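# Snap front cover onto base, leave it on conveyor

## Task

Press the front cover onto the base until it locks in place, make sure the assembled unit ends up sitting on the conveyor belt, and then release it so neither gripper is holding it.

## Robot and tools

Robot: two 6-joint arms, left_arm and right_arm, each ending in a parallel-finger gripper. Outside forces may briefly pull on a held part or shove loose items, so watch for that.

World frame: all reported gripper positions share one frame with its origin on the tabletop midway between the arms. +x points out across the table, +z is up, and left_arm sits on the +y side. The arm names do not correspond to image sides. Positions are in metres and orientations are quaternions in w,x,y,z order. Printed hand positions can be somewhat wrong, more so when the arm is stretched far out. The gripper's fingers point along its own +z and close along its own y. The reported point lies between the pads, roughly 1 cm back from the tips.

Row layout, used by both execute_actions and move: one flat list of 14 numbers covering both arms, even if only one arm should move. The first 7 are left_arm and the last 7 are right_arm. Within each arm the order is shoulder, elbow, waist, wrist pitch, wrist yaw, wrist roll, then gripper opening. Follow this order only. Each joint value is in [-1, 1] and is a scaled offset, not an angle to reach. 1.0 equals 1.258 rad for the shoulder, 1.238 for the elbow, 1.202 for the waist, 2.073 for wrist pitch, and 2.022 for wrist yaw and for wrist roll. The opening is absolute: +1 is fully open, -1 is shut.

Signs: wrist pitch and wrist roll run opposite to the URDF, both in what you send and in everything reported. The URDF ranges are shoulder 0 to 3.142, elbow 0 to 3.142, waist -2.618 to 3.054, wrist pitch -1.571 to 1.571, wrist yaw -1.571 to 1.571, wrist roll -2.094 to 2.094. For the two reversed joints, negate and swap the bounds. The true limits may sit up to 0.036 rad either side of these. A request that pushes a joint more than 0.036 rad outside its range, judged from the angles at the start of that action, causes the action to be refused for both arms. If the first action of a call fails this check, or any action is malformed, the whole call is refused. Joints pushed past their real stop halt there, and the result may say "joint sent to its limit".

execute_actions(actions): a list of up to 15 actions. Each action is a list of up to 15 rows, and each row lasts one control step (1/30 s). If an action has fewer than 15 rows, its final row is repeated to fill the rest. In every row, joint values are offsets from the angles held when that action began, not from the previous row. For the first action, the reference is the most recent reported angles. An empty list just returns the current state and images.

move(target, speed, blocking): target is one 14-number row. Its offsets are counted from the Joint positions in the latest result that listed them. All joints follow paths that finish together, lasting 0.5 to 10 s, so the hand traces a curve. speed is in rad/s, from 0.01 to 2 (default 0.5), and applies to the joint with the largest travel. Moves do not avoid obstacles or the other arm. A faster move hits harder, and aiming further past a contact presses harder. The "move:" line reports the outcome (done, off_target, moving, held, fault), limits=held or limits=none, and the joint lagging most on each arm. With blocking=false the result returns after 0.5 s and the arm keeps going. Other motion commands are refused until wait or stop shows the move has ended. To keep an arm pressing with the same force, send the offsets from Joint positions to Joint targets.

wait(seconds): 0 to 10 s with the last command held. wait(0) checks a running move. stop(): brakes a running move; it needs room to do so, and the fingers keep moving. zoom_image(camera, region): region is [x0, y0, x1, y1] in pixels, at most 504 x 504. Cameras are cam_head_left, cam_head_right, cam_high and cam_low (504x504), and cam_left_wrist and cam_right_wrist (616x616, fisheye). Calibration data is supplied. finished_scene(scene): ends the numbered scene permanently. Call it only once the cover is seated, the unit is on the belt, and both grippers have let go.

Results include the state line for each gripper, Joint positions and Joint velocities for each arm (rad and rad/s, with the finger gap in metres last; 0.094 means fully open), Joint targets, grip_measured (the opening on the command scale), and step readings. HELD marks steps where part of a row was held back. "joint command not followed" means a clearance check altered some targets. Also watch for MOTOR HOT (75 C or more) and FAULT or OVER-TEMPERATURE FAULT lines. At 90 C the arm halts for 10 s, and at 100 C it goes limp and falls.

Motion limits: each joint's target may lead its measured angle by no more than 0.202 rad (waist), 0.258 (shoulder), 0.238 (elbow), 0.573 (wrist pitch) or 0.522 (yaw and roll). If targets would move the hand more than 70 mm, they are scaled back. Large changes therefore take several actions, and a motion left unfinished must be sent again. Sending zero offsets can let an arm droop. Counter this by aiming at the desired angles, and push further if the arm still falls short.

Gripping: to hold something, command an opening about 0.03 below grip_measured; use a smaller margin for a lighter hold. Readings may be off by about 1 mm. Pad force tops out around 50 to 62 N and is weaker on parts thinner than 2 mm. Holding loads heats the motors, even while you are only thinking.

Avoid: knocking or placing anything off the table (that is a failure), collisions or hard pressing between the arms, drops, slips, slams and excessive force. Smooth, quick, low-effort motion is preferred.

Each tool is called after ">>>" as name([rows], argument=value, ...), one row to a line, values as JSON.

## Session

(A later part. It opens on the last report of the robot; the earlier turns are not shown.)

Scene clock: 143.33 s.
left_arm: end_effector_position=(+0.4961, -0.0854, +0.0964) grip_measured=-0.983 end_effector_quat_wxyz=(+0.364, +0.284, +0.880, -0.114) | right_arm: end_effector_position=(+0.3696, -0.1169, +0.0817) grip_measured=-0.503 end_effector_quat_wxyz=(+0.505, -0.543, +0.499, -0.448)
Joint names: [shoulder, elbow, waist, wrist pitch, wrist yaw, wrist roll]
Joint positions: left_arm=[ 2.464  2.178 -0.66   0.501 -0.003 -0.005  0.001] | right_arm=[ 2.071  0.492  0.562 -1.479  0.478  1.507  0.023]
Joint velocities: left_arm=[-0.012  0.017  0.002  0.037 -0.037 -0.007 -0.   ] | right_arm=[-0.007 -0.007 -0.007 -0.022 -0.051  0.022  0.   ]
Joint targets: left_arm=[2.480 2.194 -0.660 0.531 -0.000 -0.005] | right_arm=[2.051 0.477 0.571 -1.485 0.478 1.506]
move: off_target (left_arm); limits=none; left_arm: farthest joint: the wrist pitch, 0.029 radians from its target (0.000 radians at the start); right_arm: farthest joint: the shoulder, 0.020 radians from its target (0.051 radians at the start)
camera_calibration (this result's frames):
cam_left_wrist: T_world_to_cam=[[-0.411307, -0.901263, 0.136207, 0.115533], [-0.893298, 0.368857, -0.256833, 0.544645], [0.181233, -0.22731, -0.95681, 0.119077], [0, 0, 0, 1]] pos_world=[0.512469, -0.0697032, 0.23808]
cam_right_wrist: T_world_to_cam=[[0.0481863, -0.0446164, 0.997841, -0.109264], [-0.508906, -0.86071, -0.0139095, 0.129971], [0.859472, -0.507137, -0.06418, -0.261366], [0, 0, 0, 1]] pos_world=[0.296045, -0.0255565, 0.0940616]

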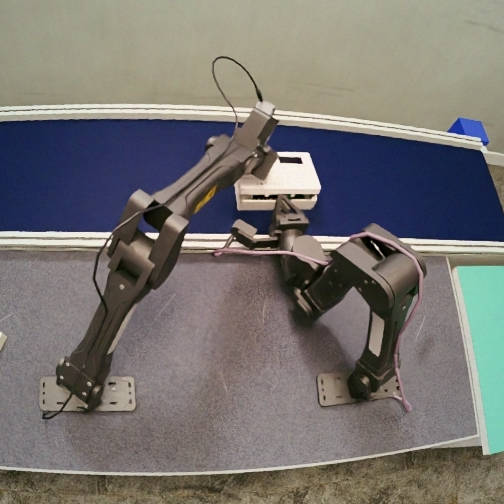

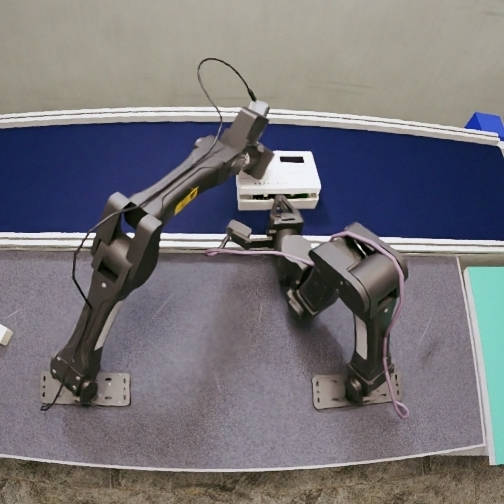

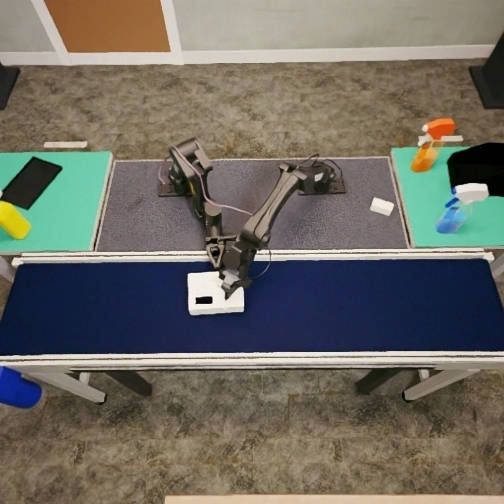

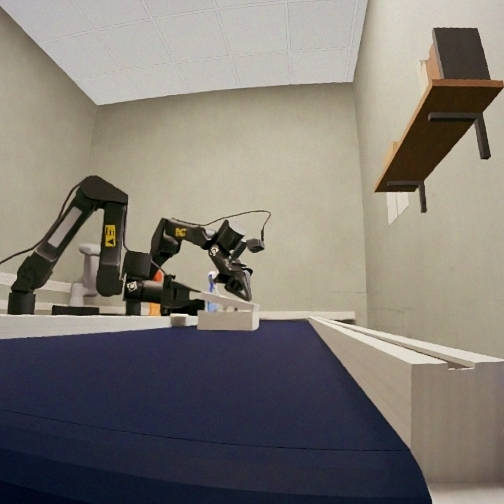

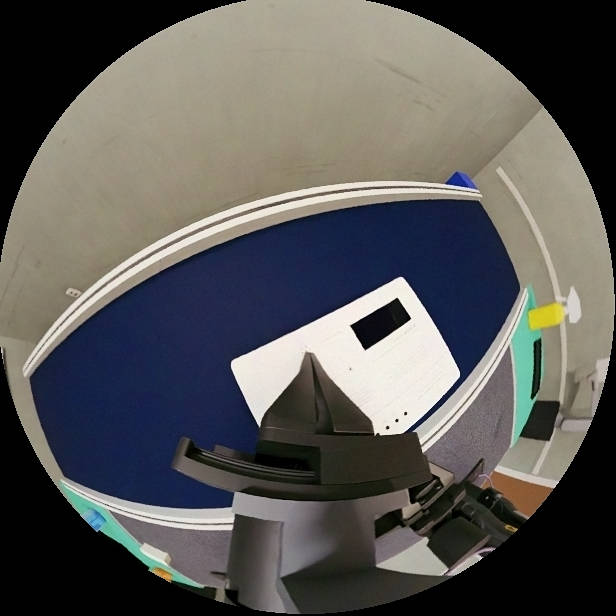

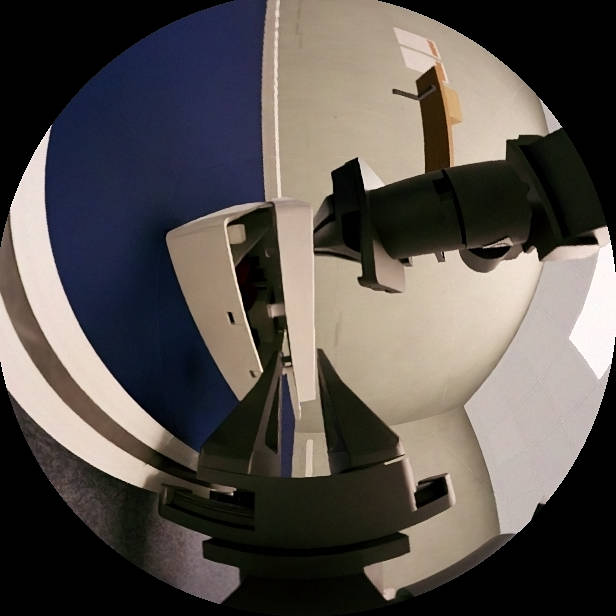

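>>> move(target=[-0.5,0.02,0,0,0,0,-1,-0.02,-0.05,0,-0.02,0,0,-0.5])

>>> move(target=[-0.3,-0.5,0.5,0,0,0,-1,-0.4,0.1,-0.2,0,-0.236,-0.885,0.4], speed=0.9)

>>> move(target=[0,0.02,0,0,0,0,-1,0.2,0.8,0,0.7,0,0,0.4], speed=0.9)

>>> move(target=[0,0.02,0,0,0,0,-1,0.38,0.73,0,0.7,0,0,0.4], speed=0.9)

Scene clock: 155.27 s.
left_arm: end_effector_position=(+0.4090, -0.0231, +0.4739) grip_measured=-0.983 end_effector_quat_wxyz=(+0.620, +0.233, +0.724, -0.196) | right_arm: end_effector_position=(+0.3597, -0.1234, +0.0765) grip_measured=-0.503 end_effector_quat_wxyz=(-0.500, +0.547, -0.500, +0.447)
Joint names: [shoulder, elbow, waist, wrist pitch, wrist yaw, wrist roll]
Joint positions: left_arm=[ 1.84   2.186 -0.66   0.503 -0.003 -0.005  0.001] | right_arm=[ 2.071  0.445  0.562 -1.513  0.478  1.507  0.023]
Joint velocities: left_arm=[-0.012 -0.002 -0.007 -0.007 -0.007 -0.037  0.   ] | right_arm=[ 0.042  0.007  0.002 -0.022 -0.051  0.066 -0.001]
Joint targets: left_arm=[1.835 2.202 -0.660 0.501 -0.003 -0.005] | right_arm=[2.046 0.430 0.562 -1.520 0.478 1.507]
move: off_target (right_arm); limits=none; left_arm: farthest joint: the elbow, 0.016 radians from its target (0.025 radians at the start); right_arm: farthest joint: the shoulder, 0.025 radians from its target (0.025 radians at the start)
camera_calibration (this result's frames):
cam_left_wrist: T_world_to_cam=[[-0.506279, -0.833389, 0.221683, 0.0843013], [-0.622823, 0.17556, -0.762411, 0.665321], [0.596466, -0.524062, -0.607937, 0.168169], [0, 0, 0, 1]] pos_world=[0.35675, 0.0415832, 0.590796]
cam_right_wrist: T_world_to_cam=[[0.058323, -0.0375412, 0.997592, -0.106623], [-0.508959, -0.860787, -0.0026373, 0.118374], [0.858813, -0.507579, -0.0693105, -0.25591], [0, 0, 0, 1]] pos_world=[0.286245, -0.0320026, 0.0889411]

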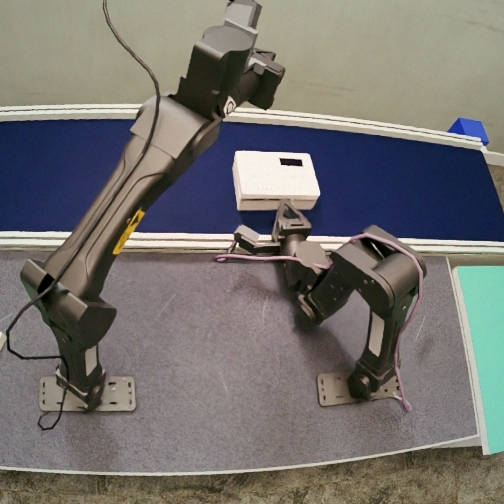

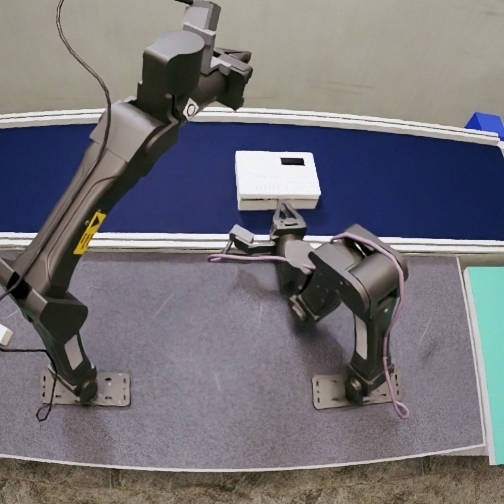

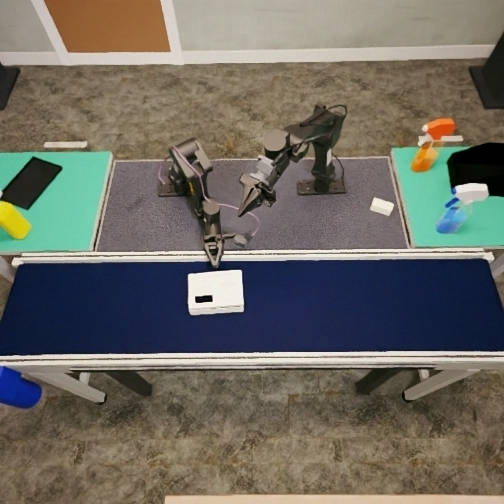

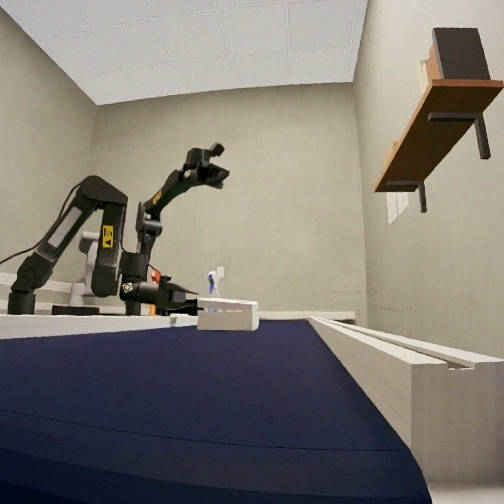

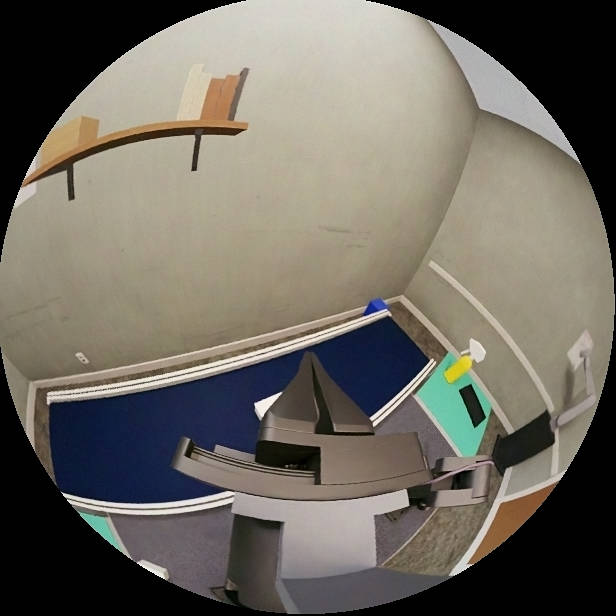

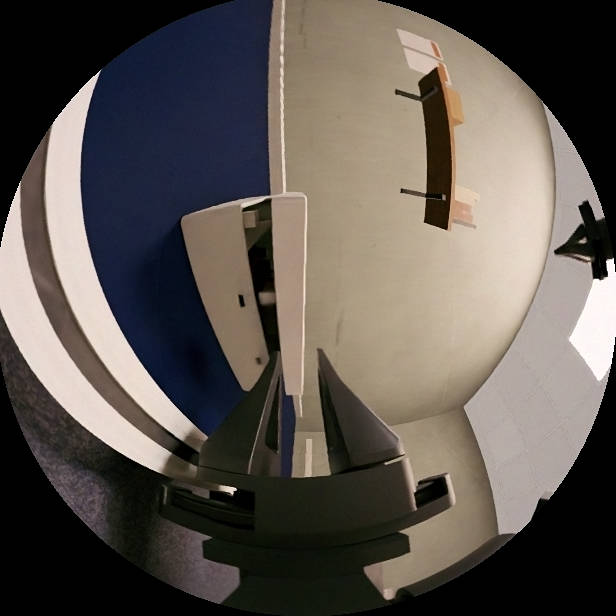

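Scene clock: 158.20 s.
left_arm: end_effector_position=(+0.4275, +0.2828, +0.3589) grip_measured=-0.983 end_effector_quat_wxyz=(+0.541, +0.012, +0.841, -0.004) | right_arm: end_effector_position=(+0.3596, -0.1433, +0.3185) grip_measured=+0.397 end_effector_quat_wxyz=(+0.816, -0.015, +0.516, +0.260)
Joint names: [shoulder, elbow, waist, wrist pitch, wrist yaw, wrist roll]
Joint positions: left_arm=[ 1.489  1.572 -0.065  0.511 -0.003 -0.005  0.001] | right_arm=[ 1.586  0.55   0.33  -1.522  0.012 -0.274  0.066]
Joint velocities: left_arm=[ 0.007  0.002 -0.007  0.037 -0.051  0.007 -0.   ] | right_arm=[ 0.007 -0.002 -0.002  0.022 -0.051  0.022  0.001]
Joint targets: left_arm=[1.463 1.568 -0.059 0.503 -0.003 -0.005] | right_arm=[1.568 0.569 0.321 -1.514 0.001 -0.282]
move: off_target (left_arm); limits=none; left_arm: farthest joint: the shoulder, 0.026 radians from its target (0.378 radians at the start); right_arm: farthest joint: the shoulder, 0.018 radians from its target (0.503 radians at the start)
camera_calibration (this result's frames):
cam_left_wrist: T_world_to_cam=[[0.10459, -0.975378, 0.19416, 0.163059], [-0.795901, -0.199155, -0.571733, 0.647008], [0.596324, -0.0947344, -0.797134, 0.194066], [0, 0, 0, 1]] pos_world=[0.382173, 0.306284, 0.492953]
cam_right_wrist: T_world_to_cam=[[0.41136, -0.863221, -0.292628, -0.18307], [-0.247965, 0.202955, -0.947271, 0.461317], [0.877095, 0.462232, -0.130561, -0.0972136], [0, 0, 0, 1]] pos_world=[0.274964, -0.206722, 0.370729]

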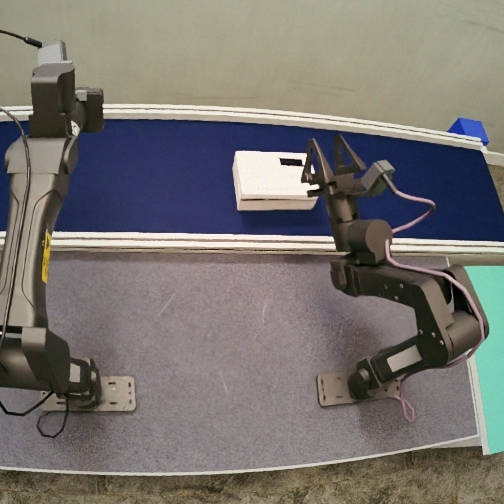

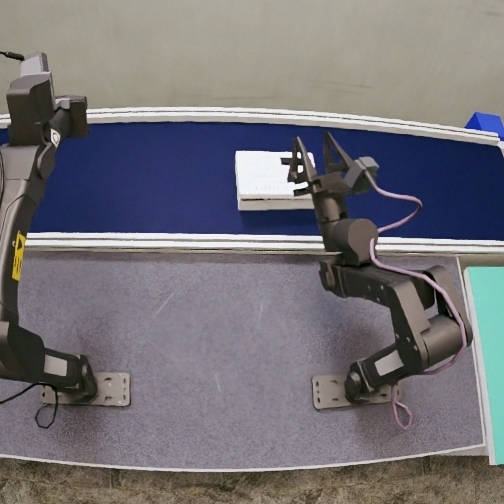

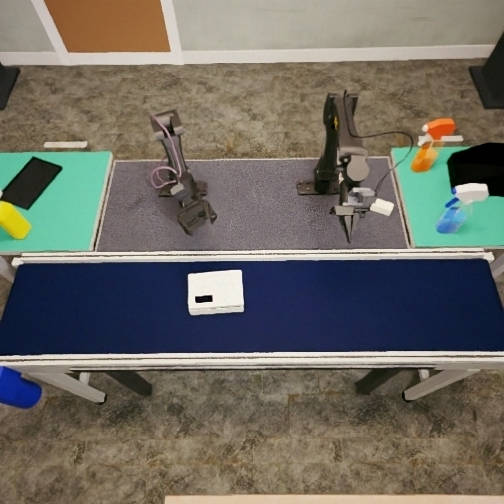

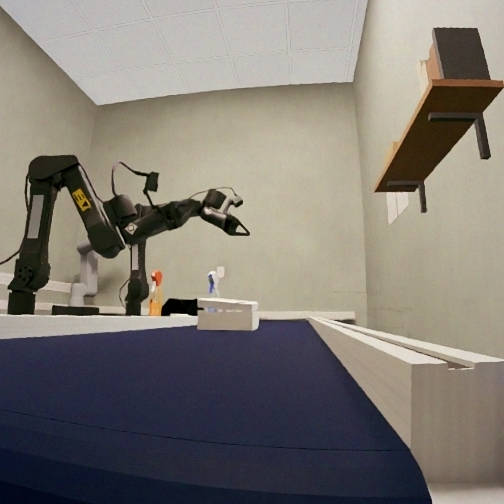

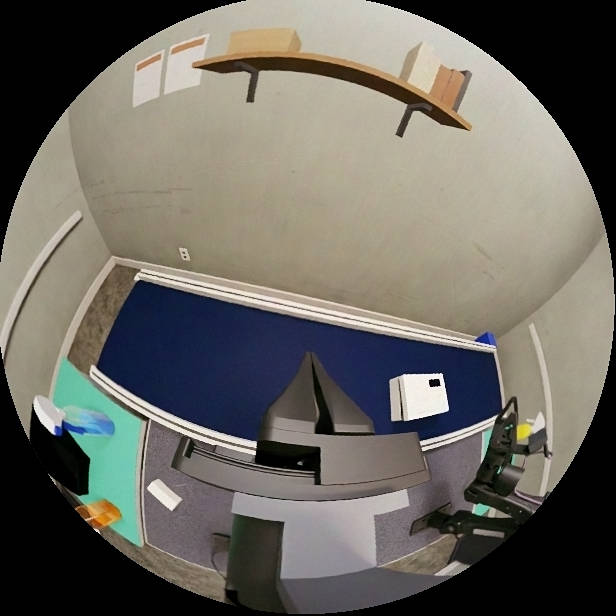

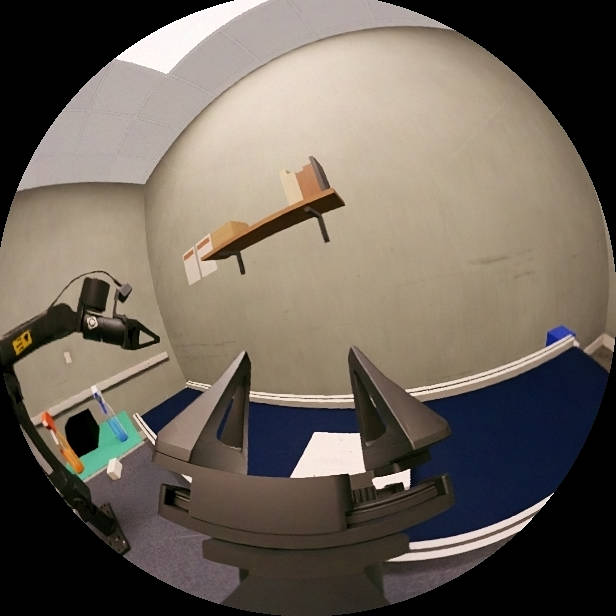

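Scene clock: 160.70 s.
left_arm: end_effector_position=(+0.4275, +0.2828, +0.3589) grip_measured=-0.983 end_effector_quat_wxyz=(+0.541, +0.012, +0.841, -0.004) | right_arm: end_effector_position=(+0.5094, -0.0885, +0.3059) grip_measured=+0.397 end_effector_quat_wxyz=(+0.598, -0.026, +0.779, +0.188)
Joint names: [shoulder, elbow, waist, wrist pitch, wrist yaw, wrist roll]
Joint positions: left_arm=[ 1.489  1.572 -0.065  0.511 -0.003 -0.005  0.001] | right_arm=[ 1.821  1.52   0.33  -0.086  0.012 -0.274  0.066]
Joint velocities: left_arm=[ 0.007 -0.012 -0.007 -0.022  0.007  0.051  0.   ] | right_arm=[-0.002  0.007 -0.012 -0.051  0.037 -0.11  -0.001]
Joint targets: left_arm=[1.489 1.597 -0.065 0.511 -0.003 -0.005] | right_arm=[1.838 1.541 0.330 -0.071 0.012 -0.274]
move: off_target (left_arm); limits=none; left_arm: farthest joint: the elbow, 0.024 radians from its target (0.024 radians at the start); right_arm: farthest joint: the elbow, 0.020 radians from its target (0.990 radians at the start)
camera_calibration (this result's frames):
cam_left_wrist: T_world_to_cam=[[0.10459, -0.975378, 0.19416, 0.163059], [-0.795901, -0.199155, -0.571733, 0.647008], [0.596324, -0.0947344, -0.797134, 0.194066], [0, 0, 0, 1]] pos_world=[0.382173, 0.306284, 0.492953]
cam_right_wrist: T_world_to_cam=[[0.214045, -0.935253, -0.281933, -0.110234], [-0.785803, 0.00658901, -0.618442, 0.63139], [0.580258, 0.353918, -0.733514, 0.0705012], [0, 0, 0, 1]] pos_world=[0.478834, -0.132209, 0.411113]

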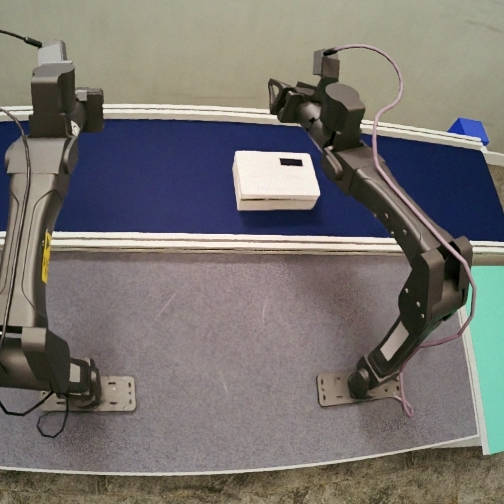

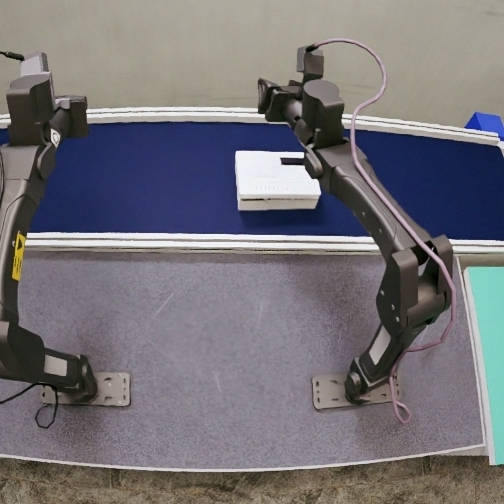

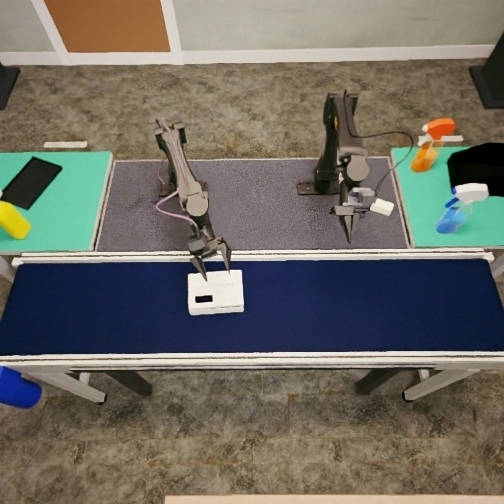

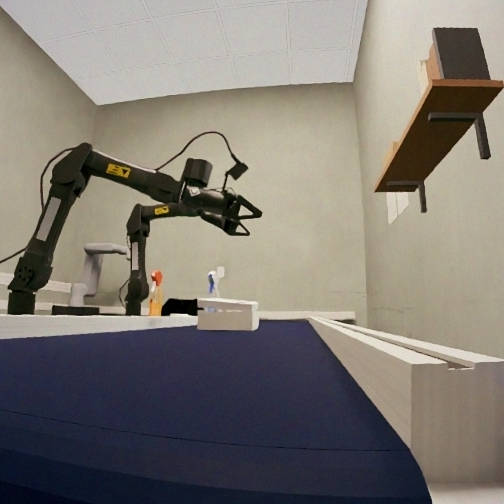

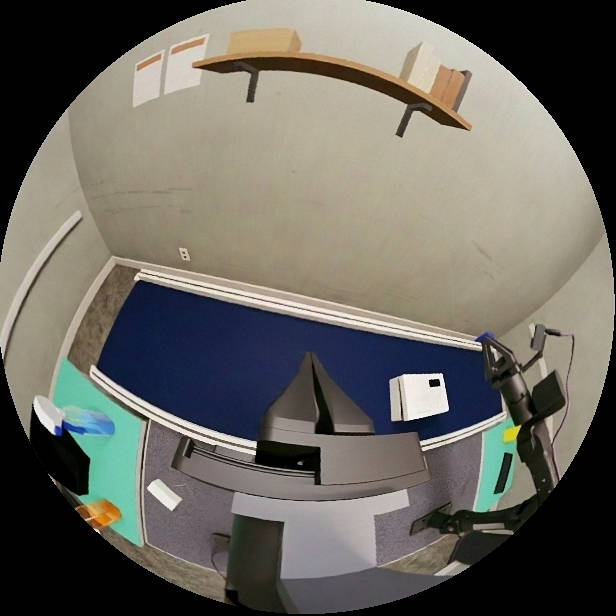

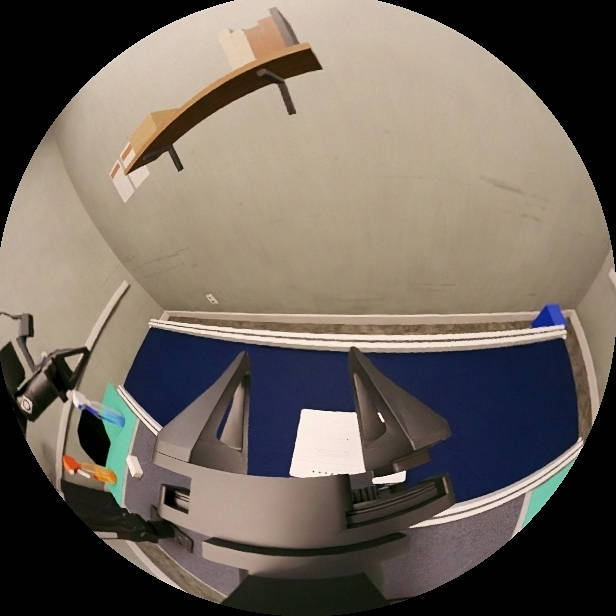

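Scene clock: 163.17 s.
left_arm: end_effector_position=(+0.4275, +0.2828, +0.3589) grip_measured=-0.983 end_effector_quat_wxyz=(+0.541, +0.012, +0.841, -0.004) | right_arm: end_effector_position=(+0.4437, -0.1125, +0.1703) grip_measured=+0.397 end_effector_quat_wxyz=(+0.158, -0.037, +0.986, +0.045)
Joint names: [shoulder, elbow, waist, wrist pitch, wrist yaw, wrist roll]
Joint positions: left_arm=[ 1.489  1.572 -0.065  0.511 -0.003 -0.005  0.001] | right_arm=[ 2.287  2.402  0.33   1.356  0.012 -0.274  0.066]
Joint velocities: left_arm=[ 0.002  0.002  0.007  0.007  0.051 -0.007  0.   ] | right_arm=[ 0.012  0.007  0.007  0.022  0.007  0.037 -0.   ]
Joint targets: left_arm=[1.489 1.597 -0.065 0.511 -0.003 -0.005] | right_arm=[2.299 2.424 0.330 1.365 0.012 -0.274]
move: off_target (left_arm, right_arm); limits=none; left_arm: farthest joint: the elbow, 0.024 radians from its target (0.024 radians at the start); right_arm: farthest joint: the elbow, 0.022 radians from its target (0.904 radians at the start)
camera_calibration (this result's frames):
cam_left_wrist: T_world_to_cam=[[0.10459, -0.975378, 0.19416, 0.163059], [-0.795901, -0.199155, -0.571733, 0.647008], [0.596324, -0.0947344, -0.797134, 0.194066], [0, 0, 0, 1]] pos_world=[0.382173, 0.306284, 0.492953]
cam_right_wrist: T_world_to_cam=[[0.0419582, -0.998181, -0.0432821, -0.128251], [-0.949605, -0.0533098, 0.308883, 0.404067], [-0.310629, 0.0281407, -0.950115, 0.413115], [0, 0, 0, 1]] pos_world=[0.517411, -0.118102, 0.262146]

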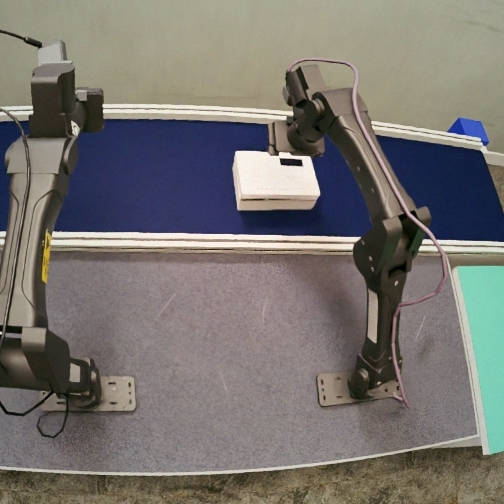

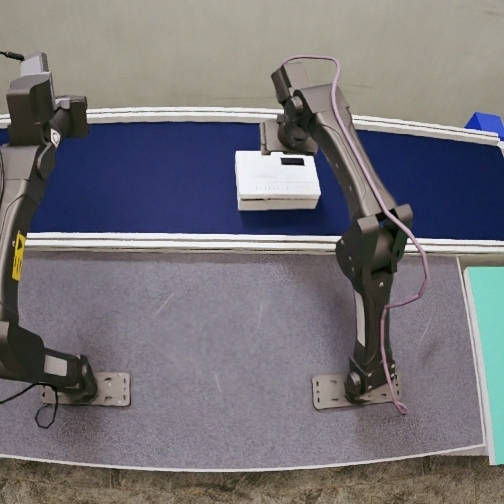

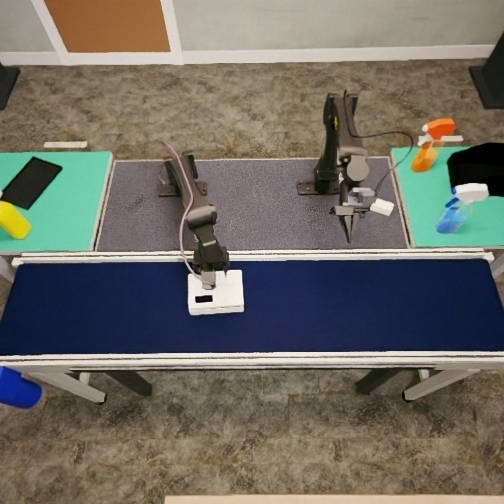

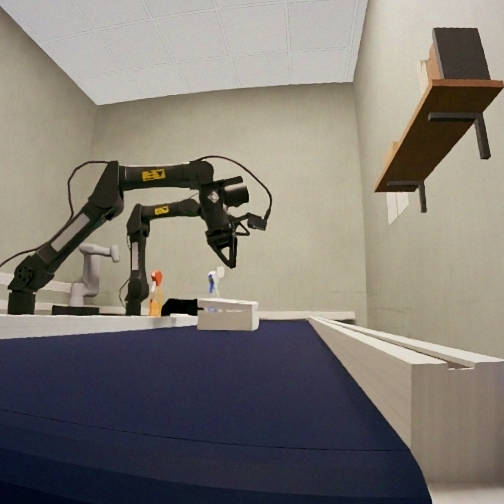

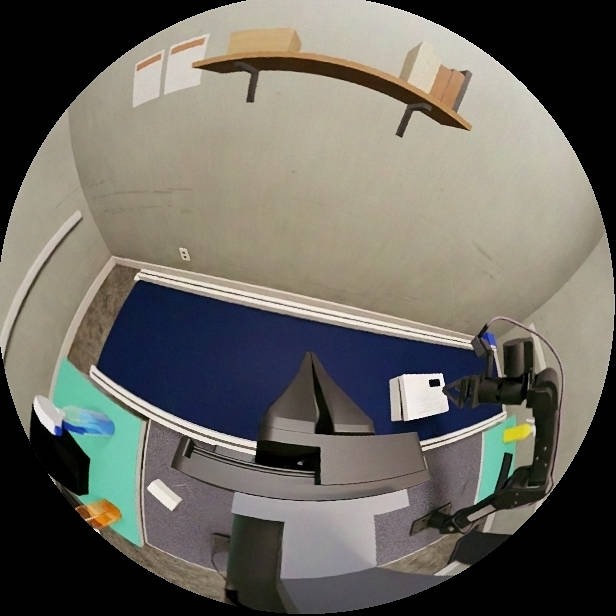

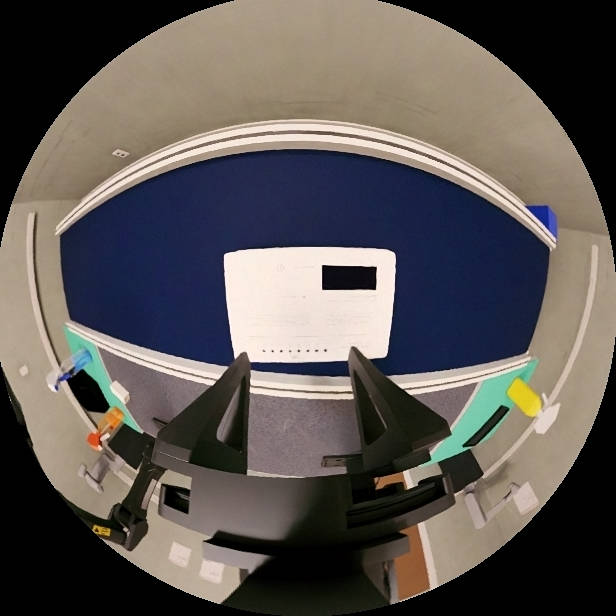

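>>> move(target=[0,0.02,0,0,0,0,-1,0.255,-0.01,0,0.03,0,0,0.4], speed=0.12)

>>> move(target=[0,0.02,0,0,0,0,-1,-0.2,0.02,0,0,0,0,0.4], speed=0.3)

>>> zoom_image(camera="cam_low", region=[160,260,290,350])

>>> zoom_image(camera="cam_head_left", region=[210,120,350,240])

Scene clock: 173.27 s.
left_arm: end_effector_position=(+0.4275, +0.2828, +0.3589) grip_measured=-0.983 end_effector_quat_wxyz=(+0.541, +0.012, +0.841, -0.004) | right_arm: end_effector_position=(+0.4386, -0.1142, +0.0845) grip_measured=+0.397 end_effector_quat_wxyz=(+0.058, -0.036, +0.997, +0.020)
Joint names: [shoulder, elbow, waist, wrist pitch, wrist yaw, wrist roll]
Joint positions: left_arm=[ 1.489  1.572 -0.065  0.511 -0.003 -0.005  0.001] | right_arm=[ 2.472  2.427  0.325  1.402 -0.003 -0.274  0.066]
Joint velocities: left_arm=[-0.017  0.012  0.002  0.007  0.022  0.007  0.001] | right_arm=[ 0.007 -0.012 -0.002 -0.007  0.051  0.037  0.   ]
Joint targets: left_arm=[1.489 1.597 -0.065 0.511 -0.003 -0.005] | right_arm=[2.600 2.391 0.330 1.417 0.011 -0.274]
move: off_target (left_arm, right_arm); limits=none; left_arm: farthest joint: the elbow, 0.024 radians from its target (0.024 radians at the start); right_arm: farthest joint: the shoulder, 0.135 radians from its target (0.321 radians at the start)
camera_calibration (this result's frames):
cam_left_wrist: T_world_to_cam=[[0.10459, -0.975378, 0.19416, 0.163059], [-0.795901, -0.199155, -0.571733, 0.647008], [0.596324, -0.0947344, -0.797134, 0.194066], [0, 0, 0, 1]] pos_world=[0.382173, 0.306284, 0.492953]
cam_right_wrist: T_world_to_cam=[[0.0366586, -0.999313, 0.00550405, -0.135293], [-0.869391, -0.0291758, 0.493262, 0.377672], [-0.492763, -0.0228675, -0.869863, 0.397371], [0, 0, 0, 1]] pos_world=[0.529114, -0.115094, 0.160112]

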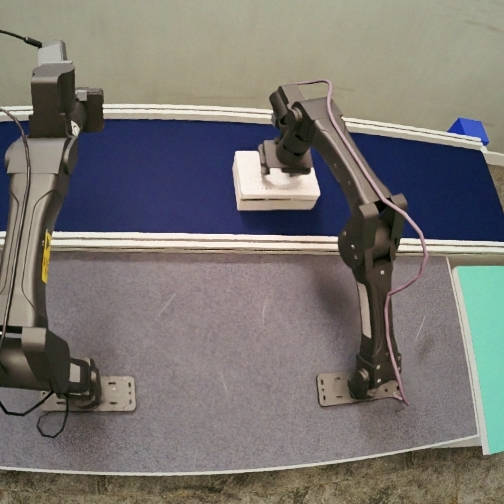

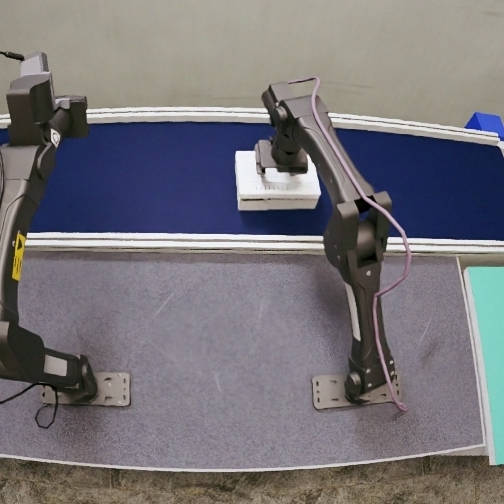

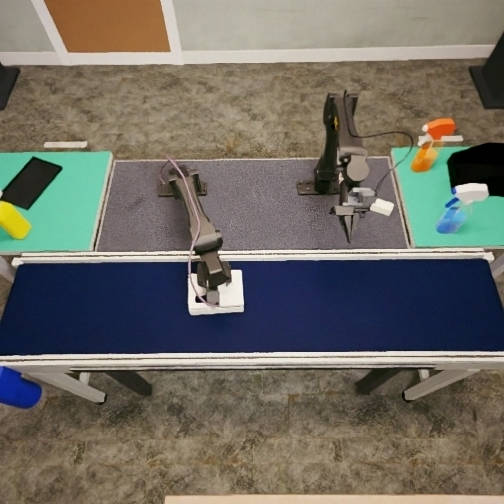

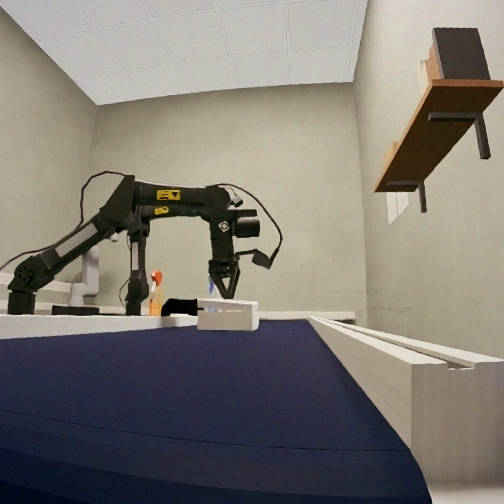

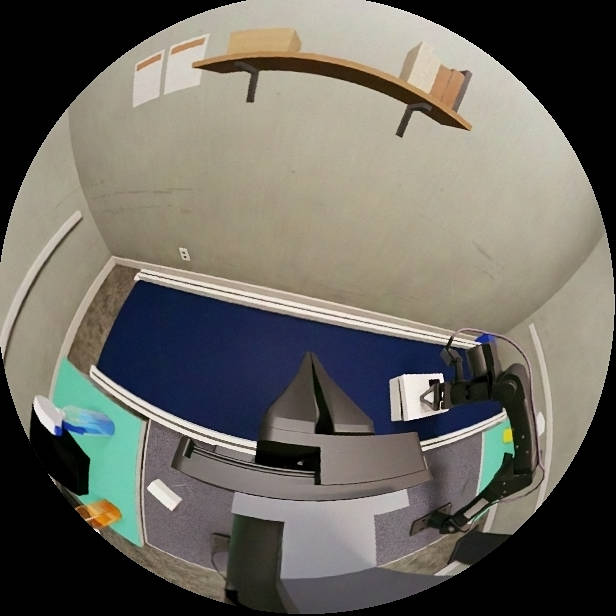

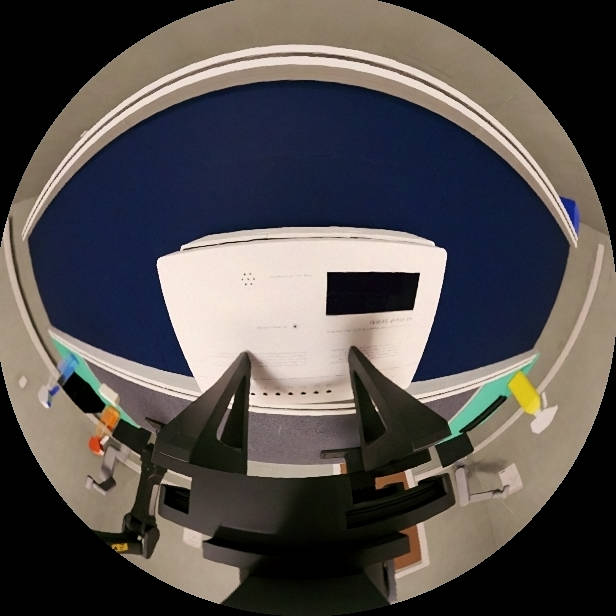

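Scene clock: 174.50 s.
left_arm: end_effector_position=(+0.4275, +0.2828, +0.3589) grip_measured=-0.983 end_effector_quat_wxyz=(+0.541, +0.012, +0.841, -0.004) | right_arm: end_effector_position=(+0.4333, -0.1162, +0.2024) grip_measured=+0.397 end_effector_quat_wxyz=(+0.173, -0.035, +0.983, +0.057)
Joint names: [shoulder, elbow, waist, wrist pitch, wrist yaw, wrist roll]
Joint positions: left_arm=[ 1.489  1.572 -0.065  0.511 -0.003 -0.005  0.001] | right_arm=[ 2.23   2.428  0.325  1.402 -0.004 -0.274  0.066]
Joint velocities: left_arm=[ 0.012  0.012 -0.002  0.022 -0.007 -0.081 -0.001] | right_arm=[ 0.002  0.002 -0.007  0.007  0.022  0.066  0.001]
Joint targets: left_arm=[1.489 1.597 -0.065 0.511 -0.003 -0.005] | right_arm=[2.221 2.451 0.325 1.402 -0.003 -0.274]
move: off_target (left_arm, right_arm); limits=none; left_arm: farthest joint: the elbow, 0.024 radians from its target (0.024 radians at the start); right_arm: farthest joint: the elbow, 0.023 radians from its target (0.025 radians at the start)
camera_calibration (this result's frames):
cam_left_wrist: T_world_to_cam=[[0.10459, -0.975378, 0.19416, 0.163059], [-0.795901, -0.199155, -0.571733, 0.647008], [0.596324, -0.0947344, -0.797134, 0.194066], [0, 0, 0, 1]] pos_world=[0.382173, 0.306284, 0.492953]
cam_right_wrist: T_world_to_cam=[[0.0436383, -0.996697, -0.0684953, -0.125531], [-0.958457, -0.061111, 0.278613, 0.393172], [-0.281878, 0.0534916, -0.957958, 0.432581], [0, 0, 0, 1]] pos_world=[0.504252, -0.124229, 0.296254]

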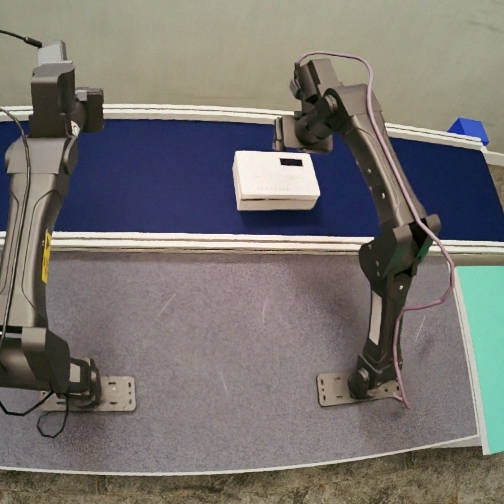

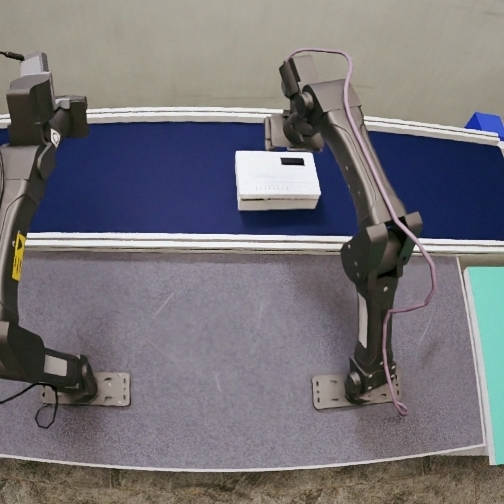

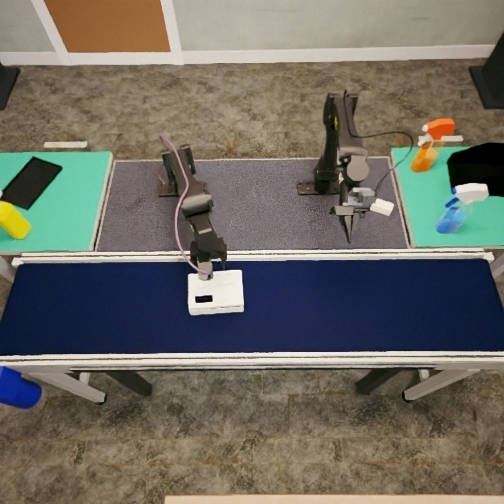

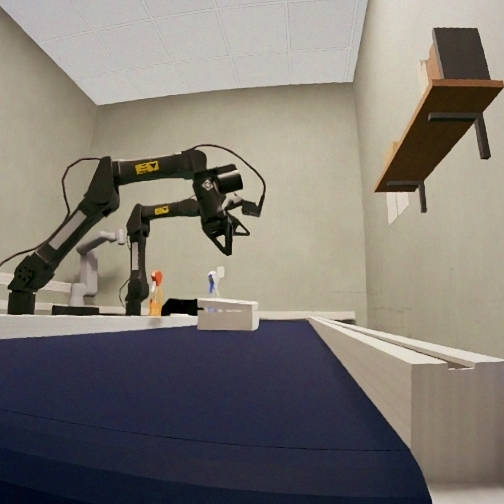

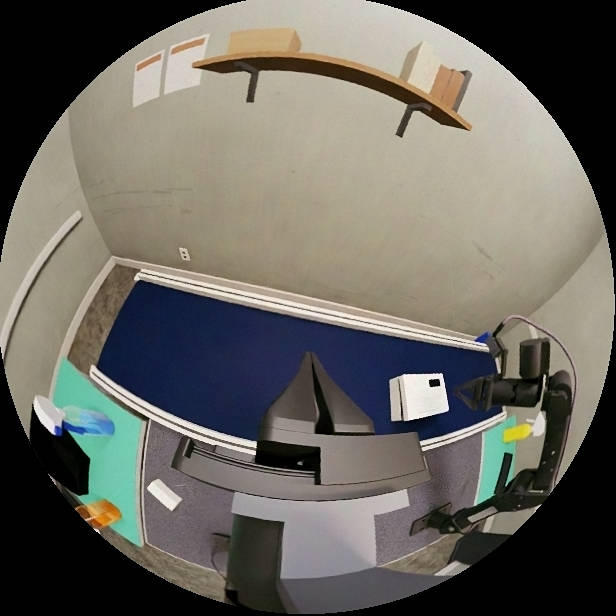

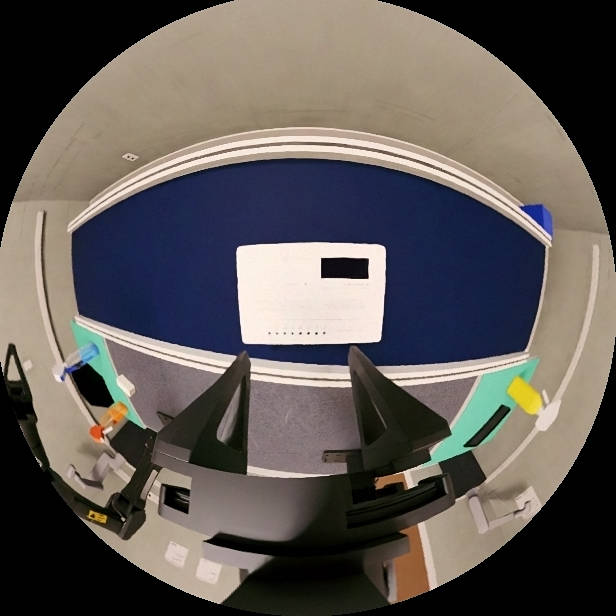

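Region (160, 260, 290, 350) of cam_low's 504x504 image, scaled by 3.877, with more detail than that image has; it fills the top 349 rows of this view, and the rest is white.

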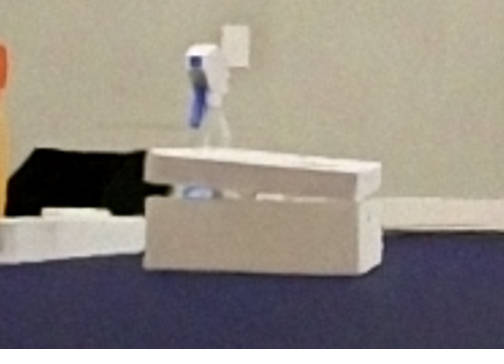

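Region (210, 120, 350, 240) of cam_head_left's 504x504 image, scaled by 3.600, with more detail than that image has; it fills the top 432 rows of this view, and the rest is white.

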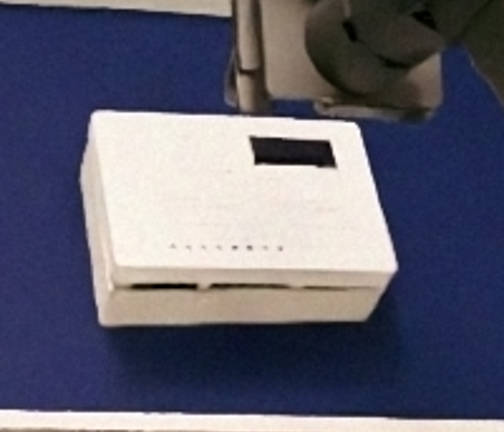

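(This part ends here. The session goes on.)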